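# Close and latch the door between two rooms

## Task

Push the door that connects the two rooms fully closed so that its latch catches. When you finish, no object other than the robot and the door may reach even partly into the area bounded by yellow floor tape (sitting on the tape itself is allowed). The coffee table must be standing upright at the end. The robot must not have fallen or be left leaning. The door must stay latched on its own, not because the robot is holding it.

## Robot and tools

ROBOT. A Hello Robot Stretch 3 with one arm. It has a two-wheel differential base (0.33 m long, 0.34 m wide), a mast with a lift carrying a telescoping arm that reaches out to the robot's right side, a wrist (yaw, pitch, roll), a two-finger gripper, and a pan/tilt head. The base cannot move sideways. To move the gripper forward or back, drive the base. Turns pivot about the point midway between the drive wheels, 0.05 m behind the front edge. With the arm pulled in and the wrist folded, a turn sweeps a 0.28 m radius. With the wrist unfolded and level, the gripper reaches beyond that circle.

FRAMES. Base frame: origin on the floor between the drive wheels, x ahead, y to the left, z up. hand_pose is reported in this frame, at the point where the closed fingertips meet. With all wrist joints at zero, that frame's x points up, y points along the arm back toward the mast, and z points rearward. The fingertips are round pads about 0.04 m wide. The odometry frame is the base frame as it was when the scene began.

execute_actions. Argument "actions" is a list holding one action, or nothing (an empty list only returns state and images). Optional "cameras" lists any of head_camera, nav_camera, wrist_camera, all. Leaving it out, passing null or ["all"] returns every camera. [] returns none. An action may contain:
- "base": exactly one key. translate_m is a relative drive in metres, from -1 to 1, positive forward. rotate_rad is a relative turn in place in radians, from -3.2 to 3.2, positive counter-clockwise (left). Both count from the base position in the most recent reported state.
- "joints": a single object mapping joint names to absolute targets (not offsets). Units and ranges, with the tolerance for done:
  - lift_m: arm height, 0 to 1.1 m, ±0.004.
  - arm_m: extension, 0 to 0.52 m, ±0.004.
  - wrist_yaw_rad: -1.345 to 4.42, ±0.02. 0 is along the arm, positive swings toward the front, 3.0 is folded over the base.
  - wrist_pitch_rad: -1.57 to 0.451, ±0.05. 0 is level, negative tips the fingers down.
  - wrist_roll_rad: -2.911 to 2.911, ±0.02. At 0 the fingers are level and side by side.
  - gripper_m: -0.089 to 0.179, ±0.004, larger means wider. The real tip gap is 0.007 m less than this when nearly shut and 0.025 m less when fully open. It is zero below 0.007.
  - head_pan_rad: -3.953 to 1.73, ±0.02. 0 is forward, positive is left, -1.57 looks along the arm.
  - head_tilt_rad: -1.53 to 0.419, ±0.02. Negative looks down.
- "contact_limits": only arm_m, given as motor effort in percent (1 to 100). The arm stops once its effort reaches that level (negative direction when retracting). Very low values stop it immediately. The limit also caps how hard the arm holds until the next action. Values above the maximum shown in the result are reduced to it.

All motions in an action begin together and may end at different times. No action runs longer than 15 s. A joint you omit may still be driving toward an earlier target. A call with an unknown key or an out-of-range value is rejected and nothing moves. If a result reports a stop, any later motion, wait or finish calls in the same reply are skipped.

wait: seconds from 0 to 10. The robot keeps its last commands and the world runs on. It returns state and images.

zoom_image: camera name plus region [x0, y0, x1, y1] in pixels of that camera's latest full image, with (0,0) at the top left. The region can be at most 504x504. It returns a sharper close-up.

finished_scene: scene (integer). Ends the current scene permanently and reports success. The goal must already hold and keep holding. Replying with no tool call ends everything.

RESULTS.
- base_status and joint_status: done (for the base, the wheels turned the commanded amount, even if they slipped), off_target (stopped short and may still push), contact_stop, time_out, or torque_fault. After the last three the old target is dropped.
- on_its_own: covers joints this call did not command. "held at" gives the held target, not the actual position.
- joint_positions: current joint readings.
- motor_effort: percent, positive toward higher values, with the peak in brackets. Readings are noisy with fixed biases. A rest effort outside its normal range suggests pushing or a load. Positive wheel effort pushes the robot forward.
- lidar_m: 12 distances in 30° sectors, starting straight ahead and going counter-clockwise (4th left, 7th behind, 10th right). The scan plane is 0.17 m above the floor, so it sees table legs, not tops. Range is 0.15 to 12 m. "-" means nothing detected. It misses glass and thin legs, and the robot's own parts can block sectors 5, 6, 9 and 10.
- wrist_depth_mm (45–1000) and head_depth_mm (280–4000, sideways image): 7x7 grids of median depths.
- base_odometry: from wheels only. turned_by_wheels and turned_by_imu: rotation since the last result. base_tilt: degrees forward/right, with a bias of up to ~4°.
- contact_limits: the limit in force, the default and the maximum.
- pictures: the camera order of the returned images.
Camera calibration (K, distortion, T_world_to_cam in the base frame) is given per camera and is slightly uncertain.

SPEED. With lift_m < 0.30, arm_m < 0.03 and wrist_yaw_rad > 2.54, the base can reach 0.30 m/s and 1.9 rad/s. Otherwise it is limited to 0.10 m/s and 0.63 rad/s. Shorter robot motion time is better. The world keeps running while you think.

CAUTIONS.
- The arm and lift stop and go slack on firm contact. A slack lift may sink under load or keep pressing.
- The base, wrist and head never stop on contact. Wrist servos cut out for 10 s after sustained strain (torque_fault), which is penalised.
- Fold or unfold the wrist only with lift_m 0.32–0.95, wrist_pitch_rad -0.4 and roll near 0. Once folded, the lift may go down to 0.25.
- With yaw below -0.4, keep pitch at -0.5 or lower.
- Pushing an immovable object with the gripper above ~0.45 m, raising the contact limit, repeating a push after a contact_stop, driving while hooked on something fixed, or snagging furniture (especially when reversing) can tip the robot. If it leans, back off in small steps, free the gripper, and lower the lift to ~0.2.
- To grip, command gripper_m below the object's width. To release, command at least 0.02 above the touch value.
- Loose objects may occasionally be nudged by outside forces.
- Avoid drops, slams, hard impacts and very forceful pushes.

Each tool is called after "Emit:" by a JSON object that holds its "fn" and its "kwargs".

## Session

Emit:
{"fn": "execute_actions", "kwargs": {"actions": []}}

Scene clock: 0.00 s.
base_odometry: x=+0.000 y=+0.000 heading=+0.000 (m, m, rad; odometry frame)
turned_by_wheels: +0.000 (rad since the last result)
turned_by_imu: +0.000 (rad since the last result)
base_tilt: forward=+0.5 right=+0.2 (deg)
lidar_m: 1.21 2.07 1.41 1.38 1.14 0.92 0.91 0.99 0.87 0.86 0.94 1.20
head_depth_mm: 1109 1110 1115 1115 1118 1122 1123 / 1142 1143 1146 1149 1149 1148 1156 / 1181 1178 1172 1177 1181 1183 1182 / 1212 1213 1214 1212 1219 1217 1218 / 2069 2888 2879 2890 2861 2887 2389 / 2062 2903 2891 2892 2920 2953 2378 / 2081 2899 2912 2940 2939 2909 2390
base_status: not commanded
joint_positions: lift_m=+0.598 arm_m=-0.001 wrist_yaw_rad=+2.879 wrist_pitch_rad=-0.618 wrist_roll_rad=-0.007 gripper_m=+0.037 head_pan_rad=-0.007 head_tilt_rad=+0.008
joint_status: not commanded
motor_effort: left_wheel=+0 right_wheel=+0 lift_m=+25 arm_m=+0 wrist_yaw_rad=+0 wrist_pitch_rad=+4 wrist_roll_rad=+0 gripper_m=+1 head_pan_rad=-1 head_tilt_rad=+2 (%)
hand_pose: x=+0.0293 y=+0.0441 z=+0.5681 quat_wxyz=(+0.301, +0.693, +0.126, +0.642) (m; base frame)
wrist_depth_mm: - - - - - - - / - - - - - - - / - - - - - - - / 917 - 938 942 936 932 952 / 800 805 - 803 815 838 818 / 701 716 - 713 705 731 739 / 639 647 - 651 636 649 646
pictures: head_camera (sideways: a quarter turn clockwise sets it upright), nav_camera (sideways: a quarter turn counterclockwise sets it upright), wrist_camera
Images, in order (width x height): head_camera 896x504, nav_camera 672x504, wrist_camera 644x364.

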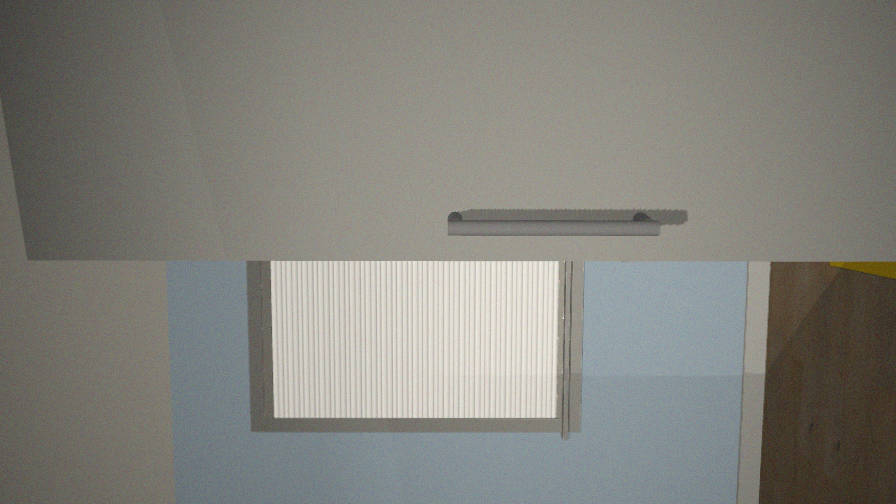

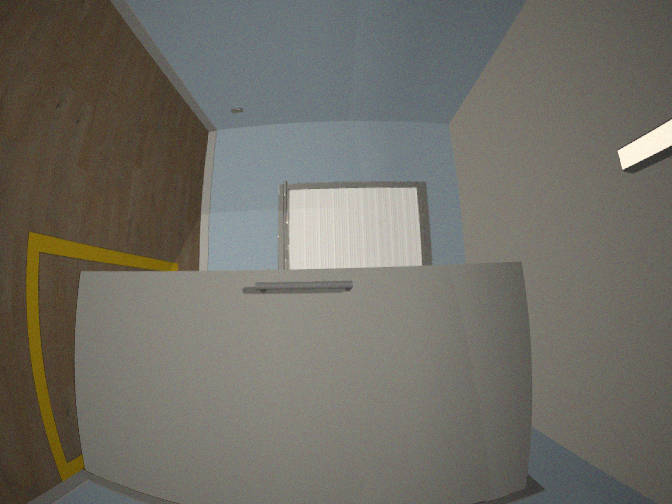

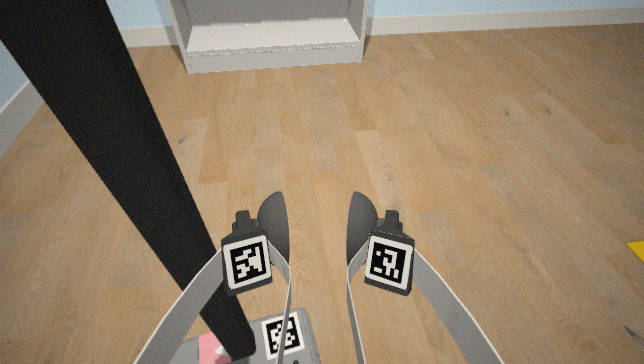

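Door hinged at about (1.0,-0.86), free edge (1.25,-0.05). Look behind it first.

Emit:
{"fn": "execute_actions", "kwargs": {"actions": [{"base":{"rotate_rad":0.4},"joints":{"lift_m":0.28}}], "cameras": []}}

Emit:
{"fn": "execute_actions", "kwargs": {"actions": [{"base":{"translate_m":1}}], "cameras": []}}

Emit:
{"fn": "execute_actions", "kwargs": {"actions": [{"base":{"translate_m":0.6},"joints":{"head_pan_rad":-1.9,"head_tilt_rad":-0.8}}], "cameras": ["nav_camera","head_camera"]}}

Scene clock: 17.07 s.
base_odometry: x=+0.000 y=+0.000 heading=+0.400 (m, m, rad; odometry frame)
turned_by_wheels: +0.400 (rad since the last result)
turned_by_imu: +0.405 (rad since the last result)
base_tilt: forward=+0.5 right=+0.2 (deg)
lidar_m: 2.31 1.41 1.38 1.27 0.94 0.91 0.94 0.89 0.86 0.90 1.21 1.21
head_depth_mm: 2071 2746 2746 2785 2762 2813 2405 / 2071 2870 2914 2888 2895 2877 2405 / 2070 2993 3035 3095 3057 3073 2378 / 2061 3129 3255 3172 3211 3207 2403 / 2068 2832 2934 2927 2933 2913 2367 / 2071 2498 2543 2511 2505 2522 2375 / 2072 2205 2198 2212 2202 2227 2167
base_status: done
joint_positions: lift_m=+0.280 arm_m=-0.001 wrist_yaw_rad=+2.879 wrist_pitch_rad=-0.618 wrist_roll_rad=-0.007 gripper_m=+0.037 head_pan_rad=-0.007 head_tilt_rad=+0.008
joint_status: all done
motor_effort: left_wheel=-1(7) right_wheel=+2(8) lift_m=+16(22) arm_m=+0(0) wrist_yaw_rad=+0(0) wrist_pitch_rad=+4(4) wrist_roll_rad=+0(0) gripper_m=+0(1) head_pan_rad=-1(2) head_tilt_rad=+2(1) (%)
hand_pose: x=+0.0293 y=+0.0441 z=+0.2510 quat_wxyz=(+0.301, +0.693, +0.126, +0.642) (m; base frame)
wrist_depth_mm: - 951 941 958 974 - - / - 737 741 746 744 760 772 / 592 - 606 619 624 632 626 / 505 - 532 527 526 529 528 / 460 - - 459 461 459 456 / - - - - 395 407 410 / - - - - 363 360 364
pictures: none
No camera images: the call's "cameras" was empty. Leave "cameras" out to get every camera's image.

Scene clock: 22.10 s.
base_odometry: x=+0.921 y=+0.389 heading=+0.400 (m, m, rad; odometry frame)
turned_by_wheels: +0.000 (rad since the last result)
turned_by_imu: +0.005 (rad since the last result)
base_tilt: forward=+0.5 right=+0.2 (deg)
lidar_m: 1.59 1.18 1.14 0.94 1.57 1.76 1.83 1.42 1.03 0.55 0.55 1.99
head_depth_mm: 1898 1919 1916 1911 1903 1912 1941 / 1969 2006 2019 2011 2012 2013 2022 / 2069 2130 2124 2126 2144 2134 2105 / 2068 2212 2229 2214 2226 2213 2241 / 1921 1978 1984 1980 1975 2001 1992 / 1699 1709 1714 1713 1716 1706 1711 / 1488 1498 1502 1497 1508 1512 1505
base_status: done
joint_positions: lift_m=+0.280 arm_m=-0.001 wrist_yaw_rad=+2.879 wrist_pitch_rad=-0.618 wrist_roll_rad=-0.007 gripper_m=+0.037 head_pan_rad=-0.007 head_tilt_rad=+0.008
joint_status: not commanded
motor_effort: left_wheel=-2(10) right_wheel=+2(9) lift_m=+16(16) arm_m=+0(0) wrist_yaw_rad=+0(1) wrist_pitch_rad=+4(4) wrist_roll_rad=+0(0) gripper_m=+0(1) head_pan_rad=+0(1) head_tilt_rad=+1(3) (%)
hand_pose: x=+0.0293 y=+0.0440 z=+0.2510 quat_wxyz=(+0.301, +0.693, +0.126, +0.642) (m; base frame)
wrist_depth_mm: - 920 897 954 971 920 892 / - 750 734 756 761 746 774 / 589 - 614 610 615 622 628 / 521 - 542 521 523 523 530 / 459 - - 463 452 460 460 / - - - - 395 406 406 / - - - - 361 362 365
pictures: none
No camera images: the call's "cameras" was empty. Leave "cameras" out to get every camera's image.

Scene clock: 25.73 s.
base_odometry: x=+1.474 y=+0.623 heading=+0.400 (m, m, rad; odometry frame)
turned_by_wheels: +0.000 (rad since the last result)
turned_by_imu: +0.003 (rad since the last result)
base_tilt: forward=+0.4 right=+0.2 (deg)
lidar_m: 1.16 0.86 0.83 0.87 1.21 2.27 2.34 1.74 0.69 1.55 1.52 1.48
head_depth_mm: 3368 709 1785 1771 1533 1338 1183 / 3438 2830 2216 1764 1474 1330 1184 / 3475 2783 2192 1809 1533 1328 1175 / 3543 2785 2173 1797 1518 1324 1167 / 3602 2748 2170 1789 1515 1318 1168 / 1762 1947 2035 1766 1513 1318 1159 / 1647 1863 1834 1773 1513 1311 1157
base_status: done
joint_positions: lift_m=+0.280 arm_m=-0.001 wrist_yaw_rad=+2.879 wrist_pitch_rad=-0.618 wrist_roll_rad=-0.007 gripper_m=+0.037 head_pan_rad=-1.893 head_tilt_rad=-0.790
joint_status: all done
motor_effort: left_wheel=-1(10) right_wheel=+2(8) lift_m=+16(16) arm_m=+0(0) wrist_yaw_rad=+0(0) wrist_pitch_rad=+4(4) wrist_roll_rad=+0(0) gripper_m=+0(0) head_pan_rad=-4(29) head_tilt_rad=-4(43) (%)
hand_pose: x=+0.0293 y=+0.0440 z=+0.2510 quat_wxyz=(+0.301, +0.693, +0.126, +0.642) (m; base frame)
wrist_depth_mm: - 891 876 820 768 730 690 / - 745 750 741 757 759 727 / 596 - 603 613 614 619 631 / 508 - 543 519 521 525 534 / 455 - - 463 454 459 464 / - - - - 392 406 408 / - - - - 361 366 362
pictures: head_camera (sideways: a quarter turn clockwise sets it upright), nav_camera (sideways: a quarter turn counterclockwise sets it upright)
camera_calibration (this result's frames):
head_camera: T_world_to_cam=[[0.214913, 0.663326, -0.716807, 0.951647], [0.935111, -0.351497, -0.0449065, 0.052206], [-0.281743, -0.660643, -0.695825, 0.861908], [0, 0, 0, 1]] pos_world=[-0.0105034, -0.0434885, 1.28423]
nav_camera: T_world_to_cam=[[-0.265858, -0.665896, 0.697067, -0.864643], [-0.931825, 0.3628, -0.00881787, 0.0595368], [-0.247024, -0.651889, -0.716952, 0.89373], [0, 0, 0, 1]] pos_world=[0.0463781, -0.0147495, 1.244]
Images, in order (width x height): head_camera 896x504, nav_camera 672x504.

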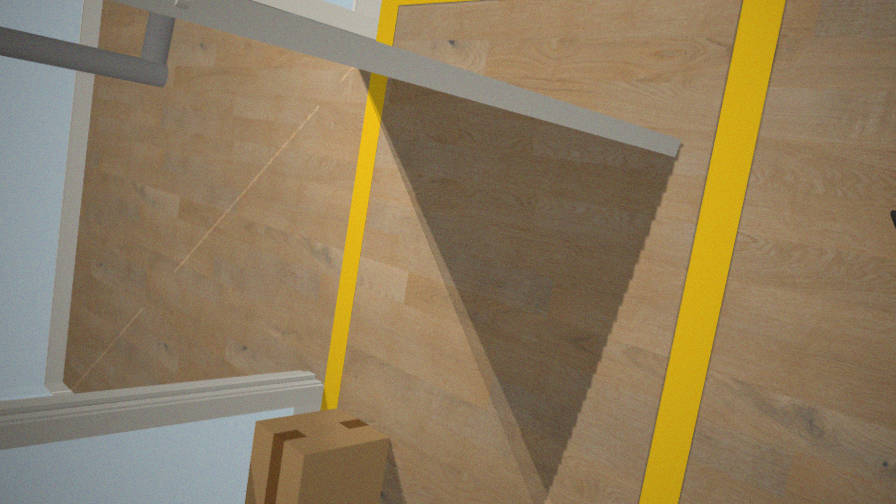

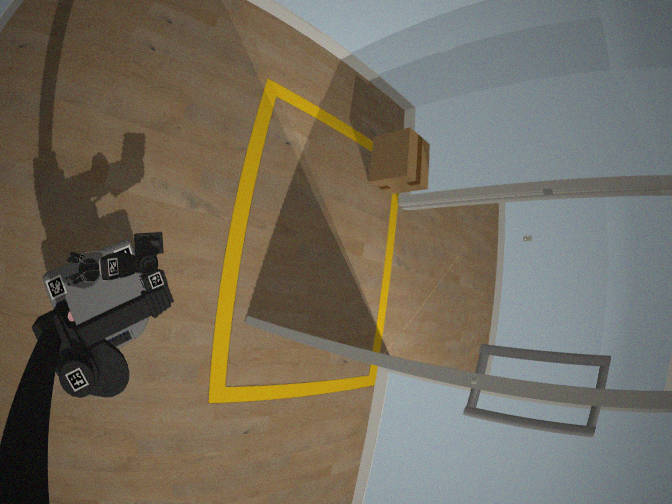

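Emit:
{"fn": "execute_actions", "kwargs": {"actions": [{"base":{"rotate_rad":-1.78},"joints":{"head_pan_rad":0,"head_tilt_rad":-1.2}}], "cameras": []}}

Emit:
{"fn": "execute_actions", "kwargs": {"actions": [{"base":{"translate_m":1}}], "cameras": []}}

Emit:
{"fn": "execute_actions", "kwargs": {"actions": [{"base":{"translate_m":0.27}}], "cameras": []}}

Emit:
{"fn": "execute_actions", "kwargs": {"actions": [{"base":{"rotate_rad":1.3}}], "cameras": ["nav_camera"]}}

Scene clock: 41.53 s.
base_odometry: x=+1.474 y=+0.623 heading=-1.380 (m, m, rad; odometry frame)
turned_by_wheels: -1.780 (rad since the last result)
turned_by_imu: -1.791 (rad since the last result)
base_tilt: forward=+0.5 right=+0.2 (deg)
lidar_m: 1.55 1.64 1.48 1.48 0.93 0.83 0.84 1.01 1.80 2.28 1.87 0.69
head_depth_mm: 1782 1610 1481 1385 1293 1209 1135 / 1752 1603 1479 1384 1286 1219 1145 / 1745 1607 1486 1374 1282 1217 - / 1745 1602 1479 1369 1273 1214 - / 1729 1594 1468 1360 1272 1213 - / 1687 1575 1461 1353 1264 1199 - / 1683 1569 1449 1348 1265 1184 1132
base_status: done
joint_positions: lift_m=+0.280 arm_m=-0.001 wrist_yaw_rad=+2.879 wrist_pitch_rad=-0.618 wrist_roll_rad=-0.007 gripper_m=+0.037 head_pan_rad=-0.007 head_tilt_rad=-1.186
joint_status: all done
motor_effort: left_wheel=+3(16) right_wheel=-1(7) lift_m=+16(16) arm_m=-1(0) wrist_yaw_rad=-1(1) wrist_pitch_rad=+4(4) wrist_roll_rad=+0(0) gripper_m=+0(1) head_pan_rad=+2(30) head_tilt_rad=-7(38) (%)
hand_pose: x=+0.0293 y=+0.0440 z=+0.2510 quat_wxyz=(+0.301, +0.693, +0.126, +0.642) (m; base frame)
wrist_depth_mm: - 952 951 951 960 - - / - 745 750 749 756 767 765 / 593 - 610 613 616 631 622 / 509 - 530 518 527 531 533 / 462 - - 461 459 457 463 / - - - - 397 401 406 / - - - - 363 362 363
pictures: none
No camera images: the call's "cameras" was empty. Leave "cameras" out to get every camera's image.

Scene clock: 46.57 s.
base_odometry: x=+1.663 y=-0.359 heading=-1.380 (m, m, rad; odometry frame)
turned_by_wheels: +0.000 (rad since the last result)
turned_by_imu: +0.005 (rad since the last result)
base_tilt: forward=+0.5 right=+0.3 (deg)
lidar_m: 0.73 0.59 1.14 1.15 1.39 1.77 1.78 0.47 0.45 0.47 0.65 2.97
head_depth_mm: 1763 1630 1496 1388 1290 1214 1141 / 1750 1605 1485 1383 1284 1220 1136 / 1748 1600 1476 1369 1274 1213 - / 1739 1593 1465 1367 1274 1211 - / 1046 1256 1434 1364 1265 1212 - / 917 1179 1250 1349 1265 1193 - / 969 1200 1129 1320 1256 1182 1132
base_status: done
joint_positions: lift_m=+0.280 arm_m=-0.001 wrist_yaw_rad=+2.879 wrist_pitch_rad=-0.618 wrist_roll_rad=-0.007 gripper_m=+0.037 head_pan_rad=-0.007 head_tilt_rad=-1.186
joint_status: not commanded
motor_effort: left_wheel=+1(13) right_wheel=+0(5) lift_m=+16(16) arm_m=+0(1) wrist_yaw_rad=+0(0) wrist_pitch_rad=+4(4) wrist_roll_rad=+0(0) gripper_m=+0(0) head_pan_rad=+2(3) head_tilt_rad=-7(8) (%)
hand_pose: x=+0.0293 y=+0.0440 z=+0.2510 quat_wxyz=(+0.301, +0.693, +0.127, +0.642) (m; base frame)
wrist_depth_mm: - 924 933 939 958 892 474 / - 736 749 752 757 704 486 / 594 - 605 607 618 620 534 / 510 - 537 531 529 529 531 / 464 - - 462 456 458 462 / - - - - 396 405 406 / - - - - 362 362 367
pictures: none
No camera images: the call's "cameras" was empty. Leave "cameras" out to get every camera's image.

Scene clock: 49.23 s.
base_odometry: x=+1.715 y=-0.624 heading=-1.380 (m, m, rad; odometry frame)
turned_by_wheels: +0.000 (rad since the last result)
turned_by_imu: +0.001 (rad since the last result)
base_tilt: forward=+0.5 right=+0.2 (deg)
lidar_m: 0.56 0.37 0.39 1.05 1.29 2.02 2.03 0.61 0.59 0.61 0.84 2.73
head_depth_mm: 1763 1632 1489 1390 1289 1212 1138 / 1765 1613 1480 1373 1288 1220 1144 / 1742 1595 1482 1378 1284 1214 - / 1734 1596 1468 1366 1278 1212 - / 1695 1531 1128 1343 1277 1209 - / 611 745 1027 1222 1254 1195 - / 618 803 1116 1052 1227 1184 1135
base_status: done
joint_positions: lift_m=+0.280 arm_m=-0.001 wrist_yaw_rad=+2.879 wrist_pitch_rad=-0.618 wrist_roll_rad=-0.007 gripper_m=+0.037 head_pan_rad=-0.007 head_tilt_rad=-1.186
joint_status: not commanded
motor_effort: left_wheel=+2(14) right_wheel=+0(5) lift_m=+16(16) arm_m=+0(1) wrist_yaw_rad=+0(1) wrist_pitch_rad=+4(4) wrist_roll_rad=+0(0) gripper_m=+0(1) head_pan_rad=+2(2) head_tilt_rad=-7(8) (%)
hand_pose: x=+0.0293 y=+0.0440 z=+0.2509 quat_wxyz=(+0.301, +0.693, +0.127, +0.642) (m; base frame)
wrist_depth_mm: - 951 966 959 594 340 335 / - 747 740 745 572 381 373 / 594 - 601 617 548 430 446 / 517 - 533 526 509 496 500 / 459 - - 459 459 457 458 / - - - - 393 403 406 / - - - - 364 363 361
pictures: none
No camera images: the call's "cameras" was empty. Leave "cameras" out to get every camera's image.

Scene clock: 51.23 s.
base_odometry: x=+1.715 y=-0.624 heading=-0.080 (m, m, rad; odometry frame)
turned_by_wheels: +1.300 (rad since the last result)
turned_by_imu: +1.308 (rad since the last result)
base_tilt: forward=+0.5 right=+0.1 (deg)
lidar_m: 1.05 1.12 1.61 2.02 0.69 0.59 0.59 0.68 2.78 2.72 0.43 0.37
head_depth_mm: 1143 1421 1457 1078 1269 1208 1138 / 1157 1432 1485 1072 1262 1212 1146 / 1159 1443 1487 1341 1268 1211 - / 1163 1460 1475 1367 1273 1220 - / 1172 1468 1467 1356 1267 1210 - / 1183 1464 1450 1363 1272 1200 - / 1195 1465 1455 1352 1258 1176 1130
base_status: done
joint_positions: lift_m=+0.280 arm_m=-0.001 wrist_yaw_rad=+2.879 wrist_pitch_rad=-0.618 wrist_roll_rad=-0.007 gripper_m=+0.037 head_pan_rad=-0.007 head_tilt_rad=-1.186
joint_status: not commanded
motor_effort: left_wheel=-1(11) right_wheel=+1(11) lift_m=+16(16) arm_m=+0(1) wrist_yaw_rad=+0(0) wrist_pitch_rad=+4(4) wrist_roll_rad=+0(0) gripper_m=+0(0) head_pan_rad=+2(3) head_tilt_rad=-7(8) (%)
hand_pose: x=+0.0293 y=+0.0440 z=+0.2509 quat_wxyz=(+0.301, +0.693, +0.127, +0.642) (m; base frame)
wrist_depth_mm: - 928 941 945 982 - 877 / - 726 744 742 744 762 770 / 589 - 615 613 619 624 633 / 512 - 536 528 520 528 531 / 457 - - 461 459 457 463 / - - - - 393 405 408 / - - - - 359 361 366
pictures: nav_camera (sideways: a quarter turn counterclockwise sets it upright)
camera_calibration (this result's frames):
nav_camera: T_world_to_cam=[[0.929115, -0.0474363, 0.366737, -0.441601], [-0.0552224, -0.998416, 0.0107617, 0.0286995], [0.365645, -0.0302509, -0.930263, 1.16727], [0, 0, 0, 1]] pos_world=[-0.0149235, 0.0430171, 1.24751]
Images, in order (width x height): nav_camera 672x504.

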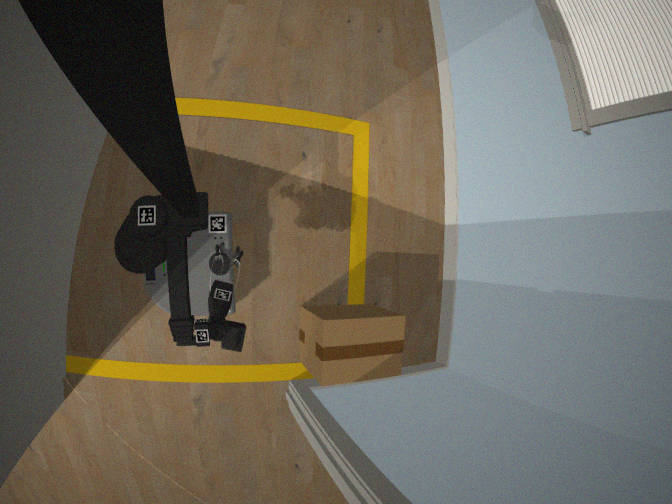

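Slim overlap; angle right a bit.

Emit:
{"fn": "execute_actions", "kwargs": {"actions": [{"base":{"rotate_rad":-0.17}}], "cameras": []}}

Emit:
{"fn": "execute_actions", "kwargs": {"actions": [{"base":{"translate_m":0.58}}], "cameras": ["nav_camera"]}}

Scene clock: 55.40 s.
base_odometry: x=+1.715 y=-0.624 heading=-0.250 (m, m, rad; odometry frame)
turned_by_wheels: -0.170 (rad since the last result)
turned_by_imu: -0.171 (rad since the last result)
base_tilt: forward=+0.5 right=+0.2 (deg)
lidar_m: 0.47 1.07 1.36 2.02 2.05 0.60 0.59 0.63 0.96 2.72 0.56 0.37
head_depth_mm: 1128 1178 1237 1198 1278 1203 1134 / 1217 1471 1162 1085 1273 1217 1146 / 1191 1491 1155 1080 1272 1212 - / 1179 1472 1471 1353 1283 1214 - / 1167 1440 1473 1363 1265 1210 - / 1151 1423 1455 1350 1265 1194 - / 1130 1404 1448 1347 1264 1179 1129
base_status: done
joint_positions: lift_m=+0.280 arm_m=-0.001 wrist_yaw_rad=+2.879 wrist_pitch_rad=-0.618 wrist_roll_rad=-0.007 gripper_m=+0.037 head_pan_rad=-0.007 head_tilt_rad=-1.186
joint_status: not commanded
motor_effort: left_wheel=+3(13) right_wheel=-1(9) lift_m=+16(16) arm_m=-1(1) wrist_yaw_rad=+0(1) wrist_pitch_rad=+4(4) wrist_roll_rad=+0(0) gripper_m=+0(0) head_pan_rad=+2(2) head_tilt_rad=-7(7) (%)
hand_pose: x=+0.0293 y=+0.0440 z=+0.2509 quat_wxyz=(+0.301, +0.693, +0.127, +0.642) (m; base frame)
wrist_depth_mm: - 951 954 945 968 - 833 / - 734 735 742 755 766 759 / 588 - 600 607 622 620 625 / 513 - 541 523 523 530 527 / 464 - - 459 457 463 462 / - - - - 396 409 411 / - - - - 360 364 365
pictures: none
No camera images: the call's "cameras" was empty. Leave "cameras" out to get every camera's image.

Scene clock: 58.73 s.
base_odometry: x=+2.276 y=-0.768 heading=-0.250 (m, m, rad; odometry frame)
turned_by_wheels: +0.000 (rad since the last result)
turned_by_imu: -0.485 (rad since the last result)
base_tilt: forward=+0.5 right=+0.2 (deg)
lidar_m: 0.19 0.56 0.57 0.76 1.81 2.15 1.10 1.09 1.18 0.43 0.16 0.15
head_depth_mm: 520 595 691 822 1017 1189 1141 / 588 681 811 997 1005 1184 1145 / 671 797 976 1111 999 955 - / 741 916 1186 1349 1023 1193 - / 693 852 1109 1347 1265 1213 - / 644 782 992 1320 1262 1200 - / 603 721 897 1181 1257 1177 1134
base_status: translate_m off_target (by the wheels' count: +0.5799 of +0.5800)
joint_positions: lift_m=+0.280 arm_m=-0.001 wrist_yaw_rad=+2.879 wrist_pitch_rad=-0.619 wrist_roll_rad=-0.007 gripper_m=+0.037 head_pan_rad=-0.006 head_tilt_rad=-1.187
joint_status: not commanded
on_its_own: right_wheel is at rest, and its effort (+27) is outside its rest range (-18 to +18)
motor_effort: left_wheel=+14(22) right_wheel=+27(55) lift_m=+17(16) arm_m=-1(1) wrist_yaw_rad=-1(1) wrist_pitch_rad=+4(4) wrist_roll_rad=+0(0) gripper_m=+0(0) head_pan_rad=+1(2) head_tilt_rad=-9(7) (%)
hand_pose: x=+0.0293 y=+0.0439 z=+0.2508 quat_wxyz=(+0.302, +0.693, +0.127, +0.642) (m; base frame)
wrist_depth_mm: - 946 860 695 571 485 421 / - 742 736 717 627 524 445 / 588 - 614 617 615 562 475 / 514 - 535 519 515 528 504 / 456 - - 462 454 463 460 / - - - - 394 404 404 / - - - - 362 367 226
pictures: nav_camera (sideways: a quarter turn counterclockwise sets it upright)
camera_calibration (this result's frames):
nav_camera: T_world_to_cam=[[0.929542, -0.0466155, 0.365757, -0.440327], [-0.0543266, -0.998465, 0.0108129, 0.0286274], [0.364691, -0.0299214, -0.930648, 1.16778], [0, 0, 0, 1]] pos_world=[-0.0150189, 0.0429988, 1.24753]
Images, in order (width x height): nav_camera 672x504.

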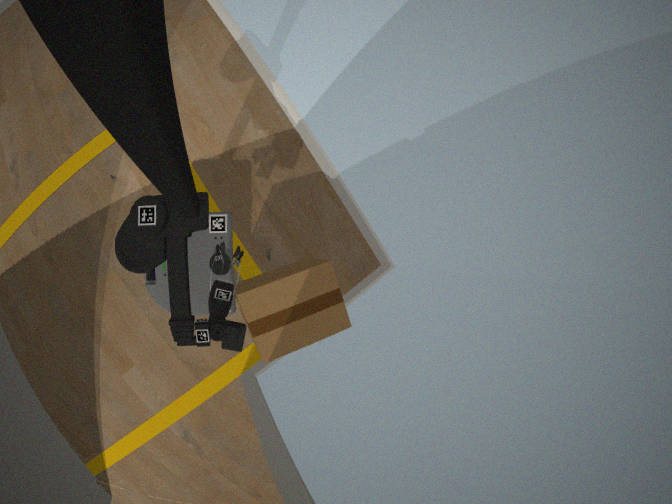

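Heavy box. Turning left sweeps the right corner into it.

Emit:
{"fn": "execute_actions", "kwargs": {"actions": [{"base":{"rotate_rad":0.75}}], "cameras": []}}

Emit:
{"fn": "execute_actions", "kwargs": {"actions": [{"base":{"translate_m":0.15}}], "cameras": ["nav_camera"]}}

Scene clock: 64.20 s.
base_odometry: x=+2.276 y=-0.768 heading=+0.499 (m, m, rad; odometry frame)
turned_by_wheels: +0.749 (rad since the last result)
turned_by_imu: +0.462 (rad since the last result)
base_tilt: forward=+0.4 right=+0.2 (deg)
lidar_m: 0.60 0.61 0.77 1.62 2.11 1.07 1.04 1.10 2.88 0.18 0.15 0.15
head_depth_mm: 694 876 1036 1095 1026 1095 1133 / 681 856 1157 1354 999 959 1152 / 669 844 1123 1362 1015 963 - / 658 823 1087 1350 1275 1217 - / 651 809 1065 1350 1270 1209 - / 638 790 1032 1336 1265 1197 - / 629 776 1010 1317 1261 1179 1129
base_status: rotate_rad off_target (by the wheels' count: +0.7491 of +0.7500)
joint_positions: lift_m=+0.280 arm_m=-0.001 wrist_yaw_rad=+2.879 wrist_pitch_rad=-0.619 wrist_roll_rad=-0.007 gripper_m=+0.037 head_pan_rad=-0.006 head_tilt_rad=-1.187
joint_status: not commanded
on_its_own: right_wheel is at rest, and its effort (+38) is outside its rest range (-18 to +18)
motor_effort: left_wheel=-1(8) right_wheel=+38(47) lift_m=+16(16) arm_m=-1(1) wrist_yaw_rad=+0(0) wrist_pitch_rad=+4(4) wrist_roll_rad=+0(0) gripper_m=+1(0) head_pan_rad=+2(2) head_tilt_rad=-6(6) (%)
hand_pose: x=+0.0293 y=+0.0439 z=+0.2508 quat_wxyz=(+0.302, +0.693, +0.127, +0.642) (m; base frame)
wrist_depth_mm: - 928 931 952 830 613 482 / - 736 742 750 756 632 506 / 588 - 610 615 622 601 520 / 518 - 526 519 522 527 517 / 459 - - 465 463 457 455 / - - - - 392 404 409 / - - - - 360 364 366
pictures: none
No camera images: the call's "cameras" was empty. Leave "cameras" out to get every camera's image.

Scene clock: 65.93 s.
base_odometry: x=+2.408 y=-0.696 heading=+0.498 (m, m, rad; odometry frame)
turned_by_wheels: +0.000 (rad since the last result)
turned_by_imu: -0.510 (rad since the last result)
base_tilt: forward=+0.5 right=+0.1 (deg)
lidar_m: 0.16 0.54 0.54 0.69 1.52 2.14 1.13 1.11 1.18 0.43 0.15 0.15
head_depth_mm: 492 564 659 793 995 1185 1142 / 548 641 770 953 1017 1200 1143 / 622 742 917 1063 997 960 - / 710 871 1130 1358 1009 1200 - / 687 845 1098 1343 1269 1212 - / 634 766 972 1274 1266 1195 - / 587 701 869 1131 1260 1181 1130
base_status: translate_m off_target (by the wheels' count: +0.1499 of +0.1500)
joint_positions: lift_m=+0.280 arm_m=-0.001 wrist_yaw_rad=+2.879 wrist_pitch_rad=-0.619 wrist_roll_rad=-0.007 gripper_m=+0.037 head_pan_rad=-0.006 head_tilt_rad=-1.187
joint_status: not commanded
on_its_own: right_wheel is at rest, and its effort (+27) is outside its rest range (-18 to +18)
motor_effort: left_wheel=+13(22) right_wheel=+27(41) lift_m=+16(16) arm_m=-1(0) wrist_yaw_rad=+0(0) wrist_pitch_rad=+4(4) wrist_roll_rad=+0(0) gripper_m=+0(0) head_pan_rad=+2(1) head_tilt_rad=-7(7) (%)
hand_pose: x=+0.0293 y=+0.0439 z=+0.2508 quat_wxyz=(+0.302, +0.693, +0.127, +0.642) (m; base frame)
wrist_depth_mm: - 947 815 664 546 467 405 / - 728 734 698 603 497 435 / 583 - 615 606 598 542 465 / 511 - 528 524 526 530 496 / 460 - - 460 459 463 463 / - - - - 394 406 257 / - - - - 362 347 172
pictures: nav_camera (sideways: a quarter turn counterclockwise sets it upright)
camera_calibration (this result's frames):
nav_camera: T_world_to_cam=[[0.929544, -0.0466093, 0.365752, -0.440322], [-0.0543198, -0.998465, 0.0108132, 0.0286271], [0.364687, -0.0299189, -0.930649, 1.16778], [0, 0, 0, 1]] pos_world=[-0.0150195, 0.0429987, 1.24753]
Images, in order (width x height): nav_camera 672x504.

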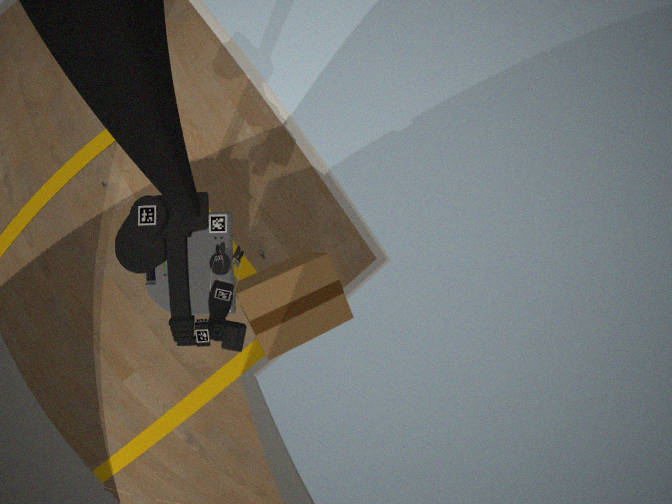

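Emit:
{"fn": "execute_actions", "kwargs": {"actions": [{"base":{"translate_m":-0.3}}], "cameras": []}}

Emit:
{"fn": "execute_actions", "kwargs": {"actions": [{"base":{"rotate_rad":1.6}}], "cameras": []}}

Emit:
{"fn": "execute_actions", "kwargs": {"actions": [{"base":{"translate_m":-0.42}}], "cameras": []}}

Emit:
{"fn": "execute_actions", "kwargs": {"actions": [{"base":{"rotate_rad":0.65},"joints":{"lift_m":0.35,"wrist_pitch_rad":-0.4,"head_pan_rad":-1.57}}], "cameras": []}}

Emit:
{"fn": "execute_actions", "kwargs": {"actions": [{"joints":{"wrist_yaw_rad":0,"gripper_m":0}}], "cameras": ["nav_camera"]}}

Scene clock: 77.93 s.
base_odometry: x=+2.144 y=-0.840 heading=+0.498 (m, m, rad; odometry frame)
turned_by_wheels: +0.000 (rad since the last result)
turned_by_imu: +0.000 (rad since the last result)
base_tilt: forward=+0.5 right=+0.2 (deg)
lidar_m: 0.36 0.78 0.79 1.01 1.93 1.96 0.86 0.84 0.90 3.01 0.57 0.36
head_depth_mm: 712 817 959 1151 1286 1210 1138 / 796 933 1113 1207 1295 1217 1147 / 903 1080 1151 1083 1281 1215 - / 1037 1269 1145 1127 1272 1217 - / 1009 1245 1453 1366 1268 1215 - / 935 1135 1401 1357 1263 1201 - / 869 1039 1285 1345 1259 1185 1126
base_status: done
joint_positions: lift_m=+0.280 arm_m=-0.001 wrist_yaw_rad=+2.879 wrist_pitch_rad=-0.619 wrist_roll_rad=-0.007 gripper_m=+0.037 head_pan_rad=-0.006 head_tilt_rad=-1.187
joint_status: not commanded
motor_effort: left_wheel=+1(9) right_wheel=-1(22) lift_m=+16(16) arm_m=-1(1) wrist_yaw_rad=+0(0) wrist_pitch_rad=+4(4) wrist_roll_rad=+0(0) gripper_m=+1(1) head_pan_rad=+1(1) head_tilt_rad=-8(7) (%)
hand_pose: x=+0.0293 y=+0.0439 z=+0.2508 quat_wxyz=(+0.302, +0.693, +0.127, +0.642) (m; base frame)
wrist_depth_mm: - 925 939 877 764 652 568 / - 726 747 739 751 697 606 / 592 - 611 627 617 627 609 / 513 - 534 521 527 532 535 / 455 - - 461 458 459 461 / - - - - 393 408 406 / - - - - 361 365 364
pictures: none
No camera images: the call's "cameras" was empty. Leave "cameras" out to get every camera's image.

Scene clock: 80.27 s.
base_odometry: x=+2.144 y=-0.840 heading=+2.098 (m, m, rad; odometry frame)
turned_by_wheels: +1.600 (rad since the last result)
turned_by_imu: +1.609 (rad since the last result)
base_tilt: forward=+0.4 right=+0.2 (deg)
lidar_m: 1.02 1.93 1.96 0.85 0.85 0.90 2.99 0.57 0.36 0.36 0.78 0.79
head_depth_mm: 976 1111 1290 1365 1291 1216 1080 / 1094 1272 1449 1386 1286 1216 1142 / 1237 1479 1489 1378 1280 1213 - / 1442 1591 1459 1363 1272 1217 - / 1665 1598 1460 1355 1273 1215 - / 1715 1572 1458 1352 1261 1198 - / 1706 1567 1445 1343 1255 1179 1126
base_status: done
joint_positions: lift_m=+0.280 arm_m=-0.001 wrist_yaw_rad=+2.879 wrist_pitch_rad=-0.619 wrist_roll_rad=-0.007 gripper_m=+0.037 head_pan_rad=-0.006 head_tilt_rad=-1.187
joint_status: not commanded
motor_effort: left_wheel=-2(11) right_wheel=+2(12) lift_m=+16(16) arm_m=-1(1) wrist_yaw_rad=+1(0) wrist_pitch_rad=+4(4) wrist_roll_rad=+0(0) gripper_m=+0(0) head_pan_rad=+1(2) head_tilt_rad=-7(6) (%)
hand_pose: x=+0.0293 y=+0.0438 z=+0.2508 quat_wxyz=(+0.302, +0.693, +0.127, +0.642) (m; base frame)
wrist_depth_mm: - 763 940 948 969 - - / - 734 728 741 757 756 769 / 589 - 609 611 613 627 620 / 516 - 536 519 523 521 534 / 464 - - 460 456 457 461 / - - - - 392 407 410 / - - - - 359 364 362
pictures: none
No camera images: the call's "cameras" was empty. Leave "cameras" out to get every camera's image.

Scene clock: 83.40 s.
base_odometry: x=+2.356 y=-1.202 heading=+2.098 (m, m, rad; odometry frame)
turned_by_wheels: +0.000 (rad since the last result)
turned_by_imu: -0.002 (rad since the last result)
base_tilt: forward=+0.5 right=+0.2 (deg)
lidar_m: 1.34 2.27 0.87 0.68 0.67 0.72 2.63 2.48 0.37 0.34 0.43 1.04
head_depth_mm: 1282 1463 1500 1386 1077 1198 1112 / 1434 1577 1489 1380 1279 1221 1138 / 1622 1606 1487 1374 1281 1211 - / 1703 1599 1484 1374 1274 1210 - / 1735 1578 1466 1362 1266 1217 - / 1722 1577 1456 1358 1267 1201 - / 1706 1568 1451 1352 1256 1181 1135
base_status: done
joint_positions: lift_m=+0.280 arm_m=-0.001 wrist_yaw_rad=+2.879 wrist_pitch_rad=-0.619 wrist_roll_rad=-0.007 gripper_m=+0.037 head_pan_rad=-0.006 head_tilt_rad=-1.187
joint_status: not commanded
motor_effort: left_wheel=-1(13) right_wheel=+2(5) lift_m=+17(16) arm_m=-1(1) wrist_yaw_rad=+0(0) wrist_pitch_rad=+4(4) wrist_roll_rad=+0(0) gripper_m=+0(0) head_pan_rad=+2(2) head_tilt_rad=-6(8) (%)
hand_pose: x=+0.0293 y=+0.0438 z=+0.2508 quat_wxyz=(+0.302, +0.693, +0.127, +0.642) (m; base frame)
wrist_depth_mm: - 614 721 879 958 - - / - 679 709 751 741 751 775 / 576 - 615 619 612 622 627 / 512 - 535 522 525 532 530 / 458 - - 455 456 459 460 / - - - - 396 406 412 / - - - - 361 362 365
pictures: none
No camera images: the call's "cameras" was empty. Leave "cameras" out to get every camera's image.

Scene clock: 85.33 s.
base_odometry: x=+2.356 y=-1.202 heading=+2.748 (m, m, rad; odometry frame)
turned_by_wheels: +0.650 (rad since the last result)
turned_by_imu: +0.656 (rad since the last result)
base_tilt: forward=+0.4 right=+0.2 (deg)
lidar_m: 2.27 0.79 0.67 0.67 0.76 2.54 2.48 0.34 0.34 0.43 1.07 1.51
head_depth_mm: 834 808 786 740 1076 1203 - / 1096 1207 1144 1105 1196 1217 - / 1133 1402 1151 1111 1309 - - / 1141 1425 1149 1149 1302 - - / 1142 1428 1466 1342 1269 1192 1108 / 1143 1437 1455 1348 1270 1185 1116 / 1155 1447 1457 1345 1251 1187 1110
base_status: done
joint_positions: lift_m=+0.350 arm_m=-0.001 wrist_yaw_rad=+2.879 wrist_pitch_rad=-0.417 wrist_roll_rad=-0.007 gripper_m=+0.037 head_pan_rad=-1.563 head_tilt_rad=-1.187
joint_status: all done
motor_effort: left_wheel=-1(11) right_wheel=+2(8) lift_m=+34(34) arm_m=-1(1) wrist_yaw_rad=+0(0) wrist_pitch_rad=+5(6) wrist_roll_rad=+0(0) gripper_m=+0(0) head_pan_rad=-4(34) head_tilt_rad=-6(7) (%)
hand_pose: x=+0.0370 y=+0.0726 z=+0.3624 quat_wxyz=(+0.236, +0.702, +0.056, +0.669) (m; base frame)
wrist_depth_mm: - 613 622 632 650 657 - / - 669 674 681 708 719 - / - 728 757 778 781 804 - / 767 791 792 802 797 815 801 / 645 - 670 649 663 667 660 / 548 534 534 558 532 556 549 / 475 487 - 489 482 483 489
pictures: none
No camera images: the call's "cameras" was empty. Leave "cameras" out to get every camera's image.

Scene clock: 87.77 s.
base_odometry: x=+2.356 y=-1.202 heading=+2.748 (m, m, rad; odometry frame)
turned_by_wheels: +0.000 (rad since the last result)
turned_by_imu: +0.000 (rad since the last result)
base_tilt: forward=+0.5 right=+0.1 (deg)
lidar_m: 2.27 0.79 0.67 0.67 0.76 2.54 2.48 0.34 0.34 0.43 1.07 1.51
head_depth_mm: 837 809 786 743 1067 1212 - / 1098 1213 1143 1111 1193 1214 - / 1136 1409 1148 1105 1305 - - / 1139 1415 1148 1108 - - - / 1135 1421 1465 1353 1272 1196 1126 / 1146 1431 1453 1362 1270 1193 1116 / 1153 1439 1449 1349 1259 1184 1110
base_status: not commanded
joint_positions: lift_m=+0.350 arm_m=-0.001 wrist_yaw_rad=+0.003 wrist_pitch_rad=-0.417 wrist_roll_rad=-0.007 gripper_m=+0.000 head_pan_rad=-1.563 head_tilt_rad=-1.187
joint_status: all done
motor_effort: left_wheel=-1(1) right_wheel=+2(2) lift_m=+34(33) arm_m=-1(1) wrist_yaw_rad=-2(3) wrist_pitch_rad=+5(5) wrist_roll_rad=+0(0) gripper_m=-3(84) head_pan_rad=-4(3) head_tilt_rad=-6(7) (%)
hand_pose: x=-0.0208 y=-0.3687 z=+0.3624 quat_wxyz=(+0.695, +0.148, -0.689, -0.145) (m; base frame)
wrist_depth_mm: 698 683 681 671 664 405 269 / 749 757 744 742 724 401 266 / 827 826 814 474 447 399 266 / 787 791 795 343 344 370 265 / 643 655 619 - 282 347 263 / 547 548 543 318 268 325 263 / 475 478 470 368 329 365 262
pictures: nav_camera (sideways: a quarter turn counterclockwise sets it upright)
camera_calibration (this result's frames):
nav_camera: T_world_to_cam=[[-0.0338397, -0.930095, 0.365756, -0.43445], [-0.999117, 0.0406031, 0.0108129, 0.0343906], [-0.0249079, -0.365067, -0.930648, 1.17015], [0, 0, 0, 1]] pos_world=[0.0488046, 0.0217077, 1.24753]
Images, in order (width x height): nav_camera 672x504.

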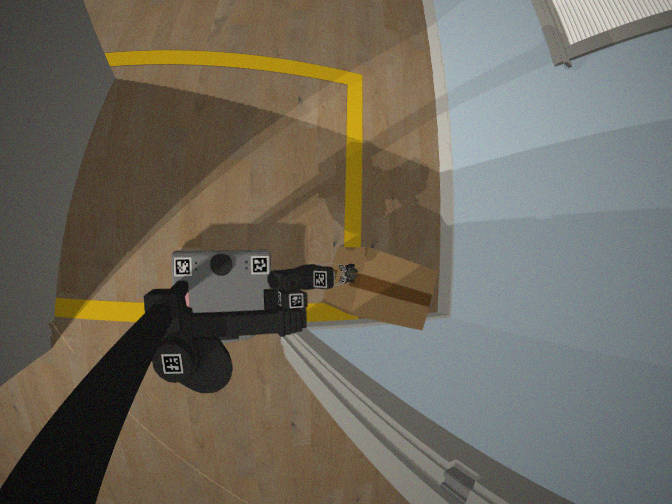

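Emit:
{"fn": "execute_actions", "kwargs": {"actions": [{"base":{"translate_m":-0.05},"joints":{"lift_m":0.1}}], "cameras": []}}

Emit:
{"fn": "execute_actions", "kwargs": {"actions": [{"joints":{"arm_m":0.25},"contact_limits":{"arm_m":100}}], "cameras": ["nav_camera"]}}

Scene clock: 94.77 s.
base_odometry: x=+2.402 y=-1.222 heading=+2.748 (m, m, rad; odometry frame)
turned_by_wheels: +0.000 (rad since the last result)
turned_by_imu: +0.000 (rad since the last result)
base_tilt: forward=+0.5 right=+0.2 (deg)
lidar_m: 2.32 0.81 0.68 0.68 0.80 2.50 2.42 0.33 0.31 0.42 1.07 1.51
head_depth_mm: 667 645 627 616 1245 1211 1145 / 1014 968 927 889 1072 1212 - / 1125 1357 1168 1255 1268 - - / 1143 1420 1149 1104 1300 - - / 1142 1421 1459 1319 1280 1191 1119 / 1146 1426 1460 1350 1262 1186 1115 / 1146 1451 1443 1340 1258 1185 1112
base_status: done
joint_positions: lift_m=+0.102 arm_m=-0.001 wrist_yaw_rad=+0.003 wrist_pitch_rad=-0.399 wrist_roll_rad=-0.009 gripper_m=+0.000 head_pan_rad=-1.563 head_tilt_rad=-1.187
joint_status: lift_m contact_stop (moved -0.248 of -0.250)
on_its_own: lift_m is slack since a contact_stop, until your next command for it
motor_effort: left_wheel=-1(8) right_wheel=+2(2) lift_m=+25(31) arm_m=-1(1) wrist_yaw_rad=-3(2) wrist_pitch_rad=+0(5) wrist_roll_rad=+1(2) gripper_m=-2(2) head_pan_rad=-4(3) head_tilt_rad=-7(7) (%)
hand_pose: x=-0.0209 y=-0.3709 z=+0.1189 quat_wxyz=(+0.697, +0.142, -0.690, -0.139) (m; base frame)
wrist_depth_mm: 689 191 175 162 151 144 211 / 722 217 193 177 164 160 210 / 525 473 215 195 179 260 209 / 401 388 241 216 197 271 207 / 324 329 279 - 218 288 202 / 275 276 272 269 263 269 192 / 238 238 239 239 240 240 191
pictures: none
No camera images: the call's "cameras" was empty. Leave "cameras" out to get every camera's image.

not run: a stop came earlier in this reply.

Emit:
{"fn": "execute_actions", "kwargs": {"actions": [{"joints":{"arm_m":0.25,"lift_m":0.11},"contact_limits":{"arm_m":100}}], "cameras": ["nav_camera"]}}

Scene clock: 100.13 s.
base_odometry: x=+2.402 y=-1.222 heading=+2.748 (m, m, rad; odometry frame)
turned_by_wheels: +0.000 (rad since the last result)
turned_by_imu: -0.001 (rad since the last result)
base_tilt: forward=+0.5 right=+0.2 (deg)
lidar_m: 2.32 0.80 0.68 0.68 0.79 2.49 2.42 0.33 0.31 0.60 1.07 1.50
head_depth_mm: 660 645 625 618 1253 1216 1139 / 1006 963 922 886 1074 1220 - / 1128 1267 1312 1331 1255 - - / 1135 1248 1169 1346 1287 - - / 1139 1375 1315 1361 1267 1193 1121 / 1143 1429 1451 1354 1270 1192 1119 / 1149 1443 1461 1350 1265 1184 1112
base_status: not commanded
joint_positions: lift_m=+0.110 arm_m=+0.248 wrist_yaw_rad=+0.015 wrist_pitch_rad=-0.430 wrist_roll_rad=-0.008 gripper_m=+0.000 head_pan_rad=-1.563 head_tilt_rad=-1.187
joint_status: all done
on_its_own: arm_m is at rest, and its effort (+24) is outside its rest range (-14 to +14)
motor_effort: left_wheel=+2(5) right_wheel=-5(6) lift_m=+20(34) arm_m=+24(39) wrist_yaw_rad=-10(10) wrist_pitch_rad=+9(13) wrist_roll_rad=+1(1) gripper_m=-5(5) head_pan_rad=-4(3) head_tilt_rad=-6(7) (%)
contact_limits: arm_m 68 (drawing in: default 30, maximum 50; extending or still: default 42, maximum 68)
hand_pose: x=-0.0182 y=-0.6163 z=+0.1203 quat_wxyz=(+0.695, +0.157, -0.686, -0.145) (m; base frame)
wrist_depth_mm: 468 147 129 117 106 97 92 / 511 164 144 128 115 105 198 / 508 188 162 142 127 114 216 / 390 221 185 157 140 127 224 / 324 311 217 - 157 149 213 / 274 274 260 213 173 263 208 / 238 238 240 235 213 241 206
pictures: nav_camera (sideways: a quarter turn counterclockwise sets it upright)
camera_calibration (this result's frames):
nav_camera: T_world_to_cam=[[-0.0342278, -0.930081, 0.365756, -0.434447], [-0.9991, 0.0410199, 0.010813, 0.0343905], [-0.0250602, -0.365057, -0.930648, 1.17015], [0, 0, 0, 1]] pos_world=[0.0488137, 0.0216899, 1.24753]
Images, in order (width x height): nav_camera 672x504.

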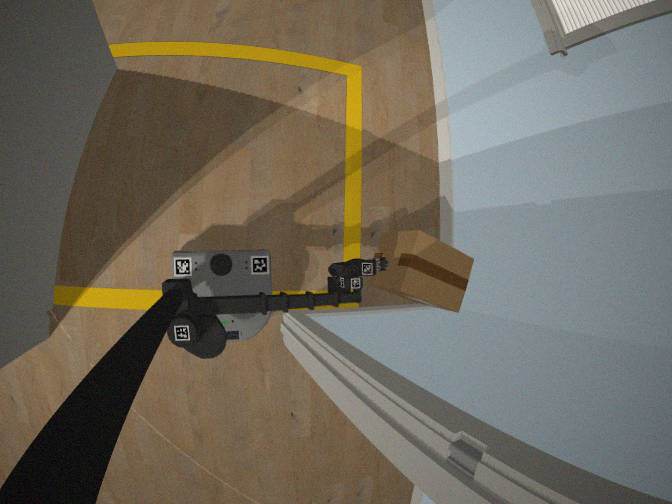

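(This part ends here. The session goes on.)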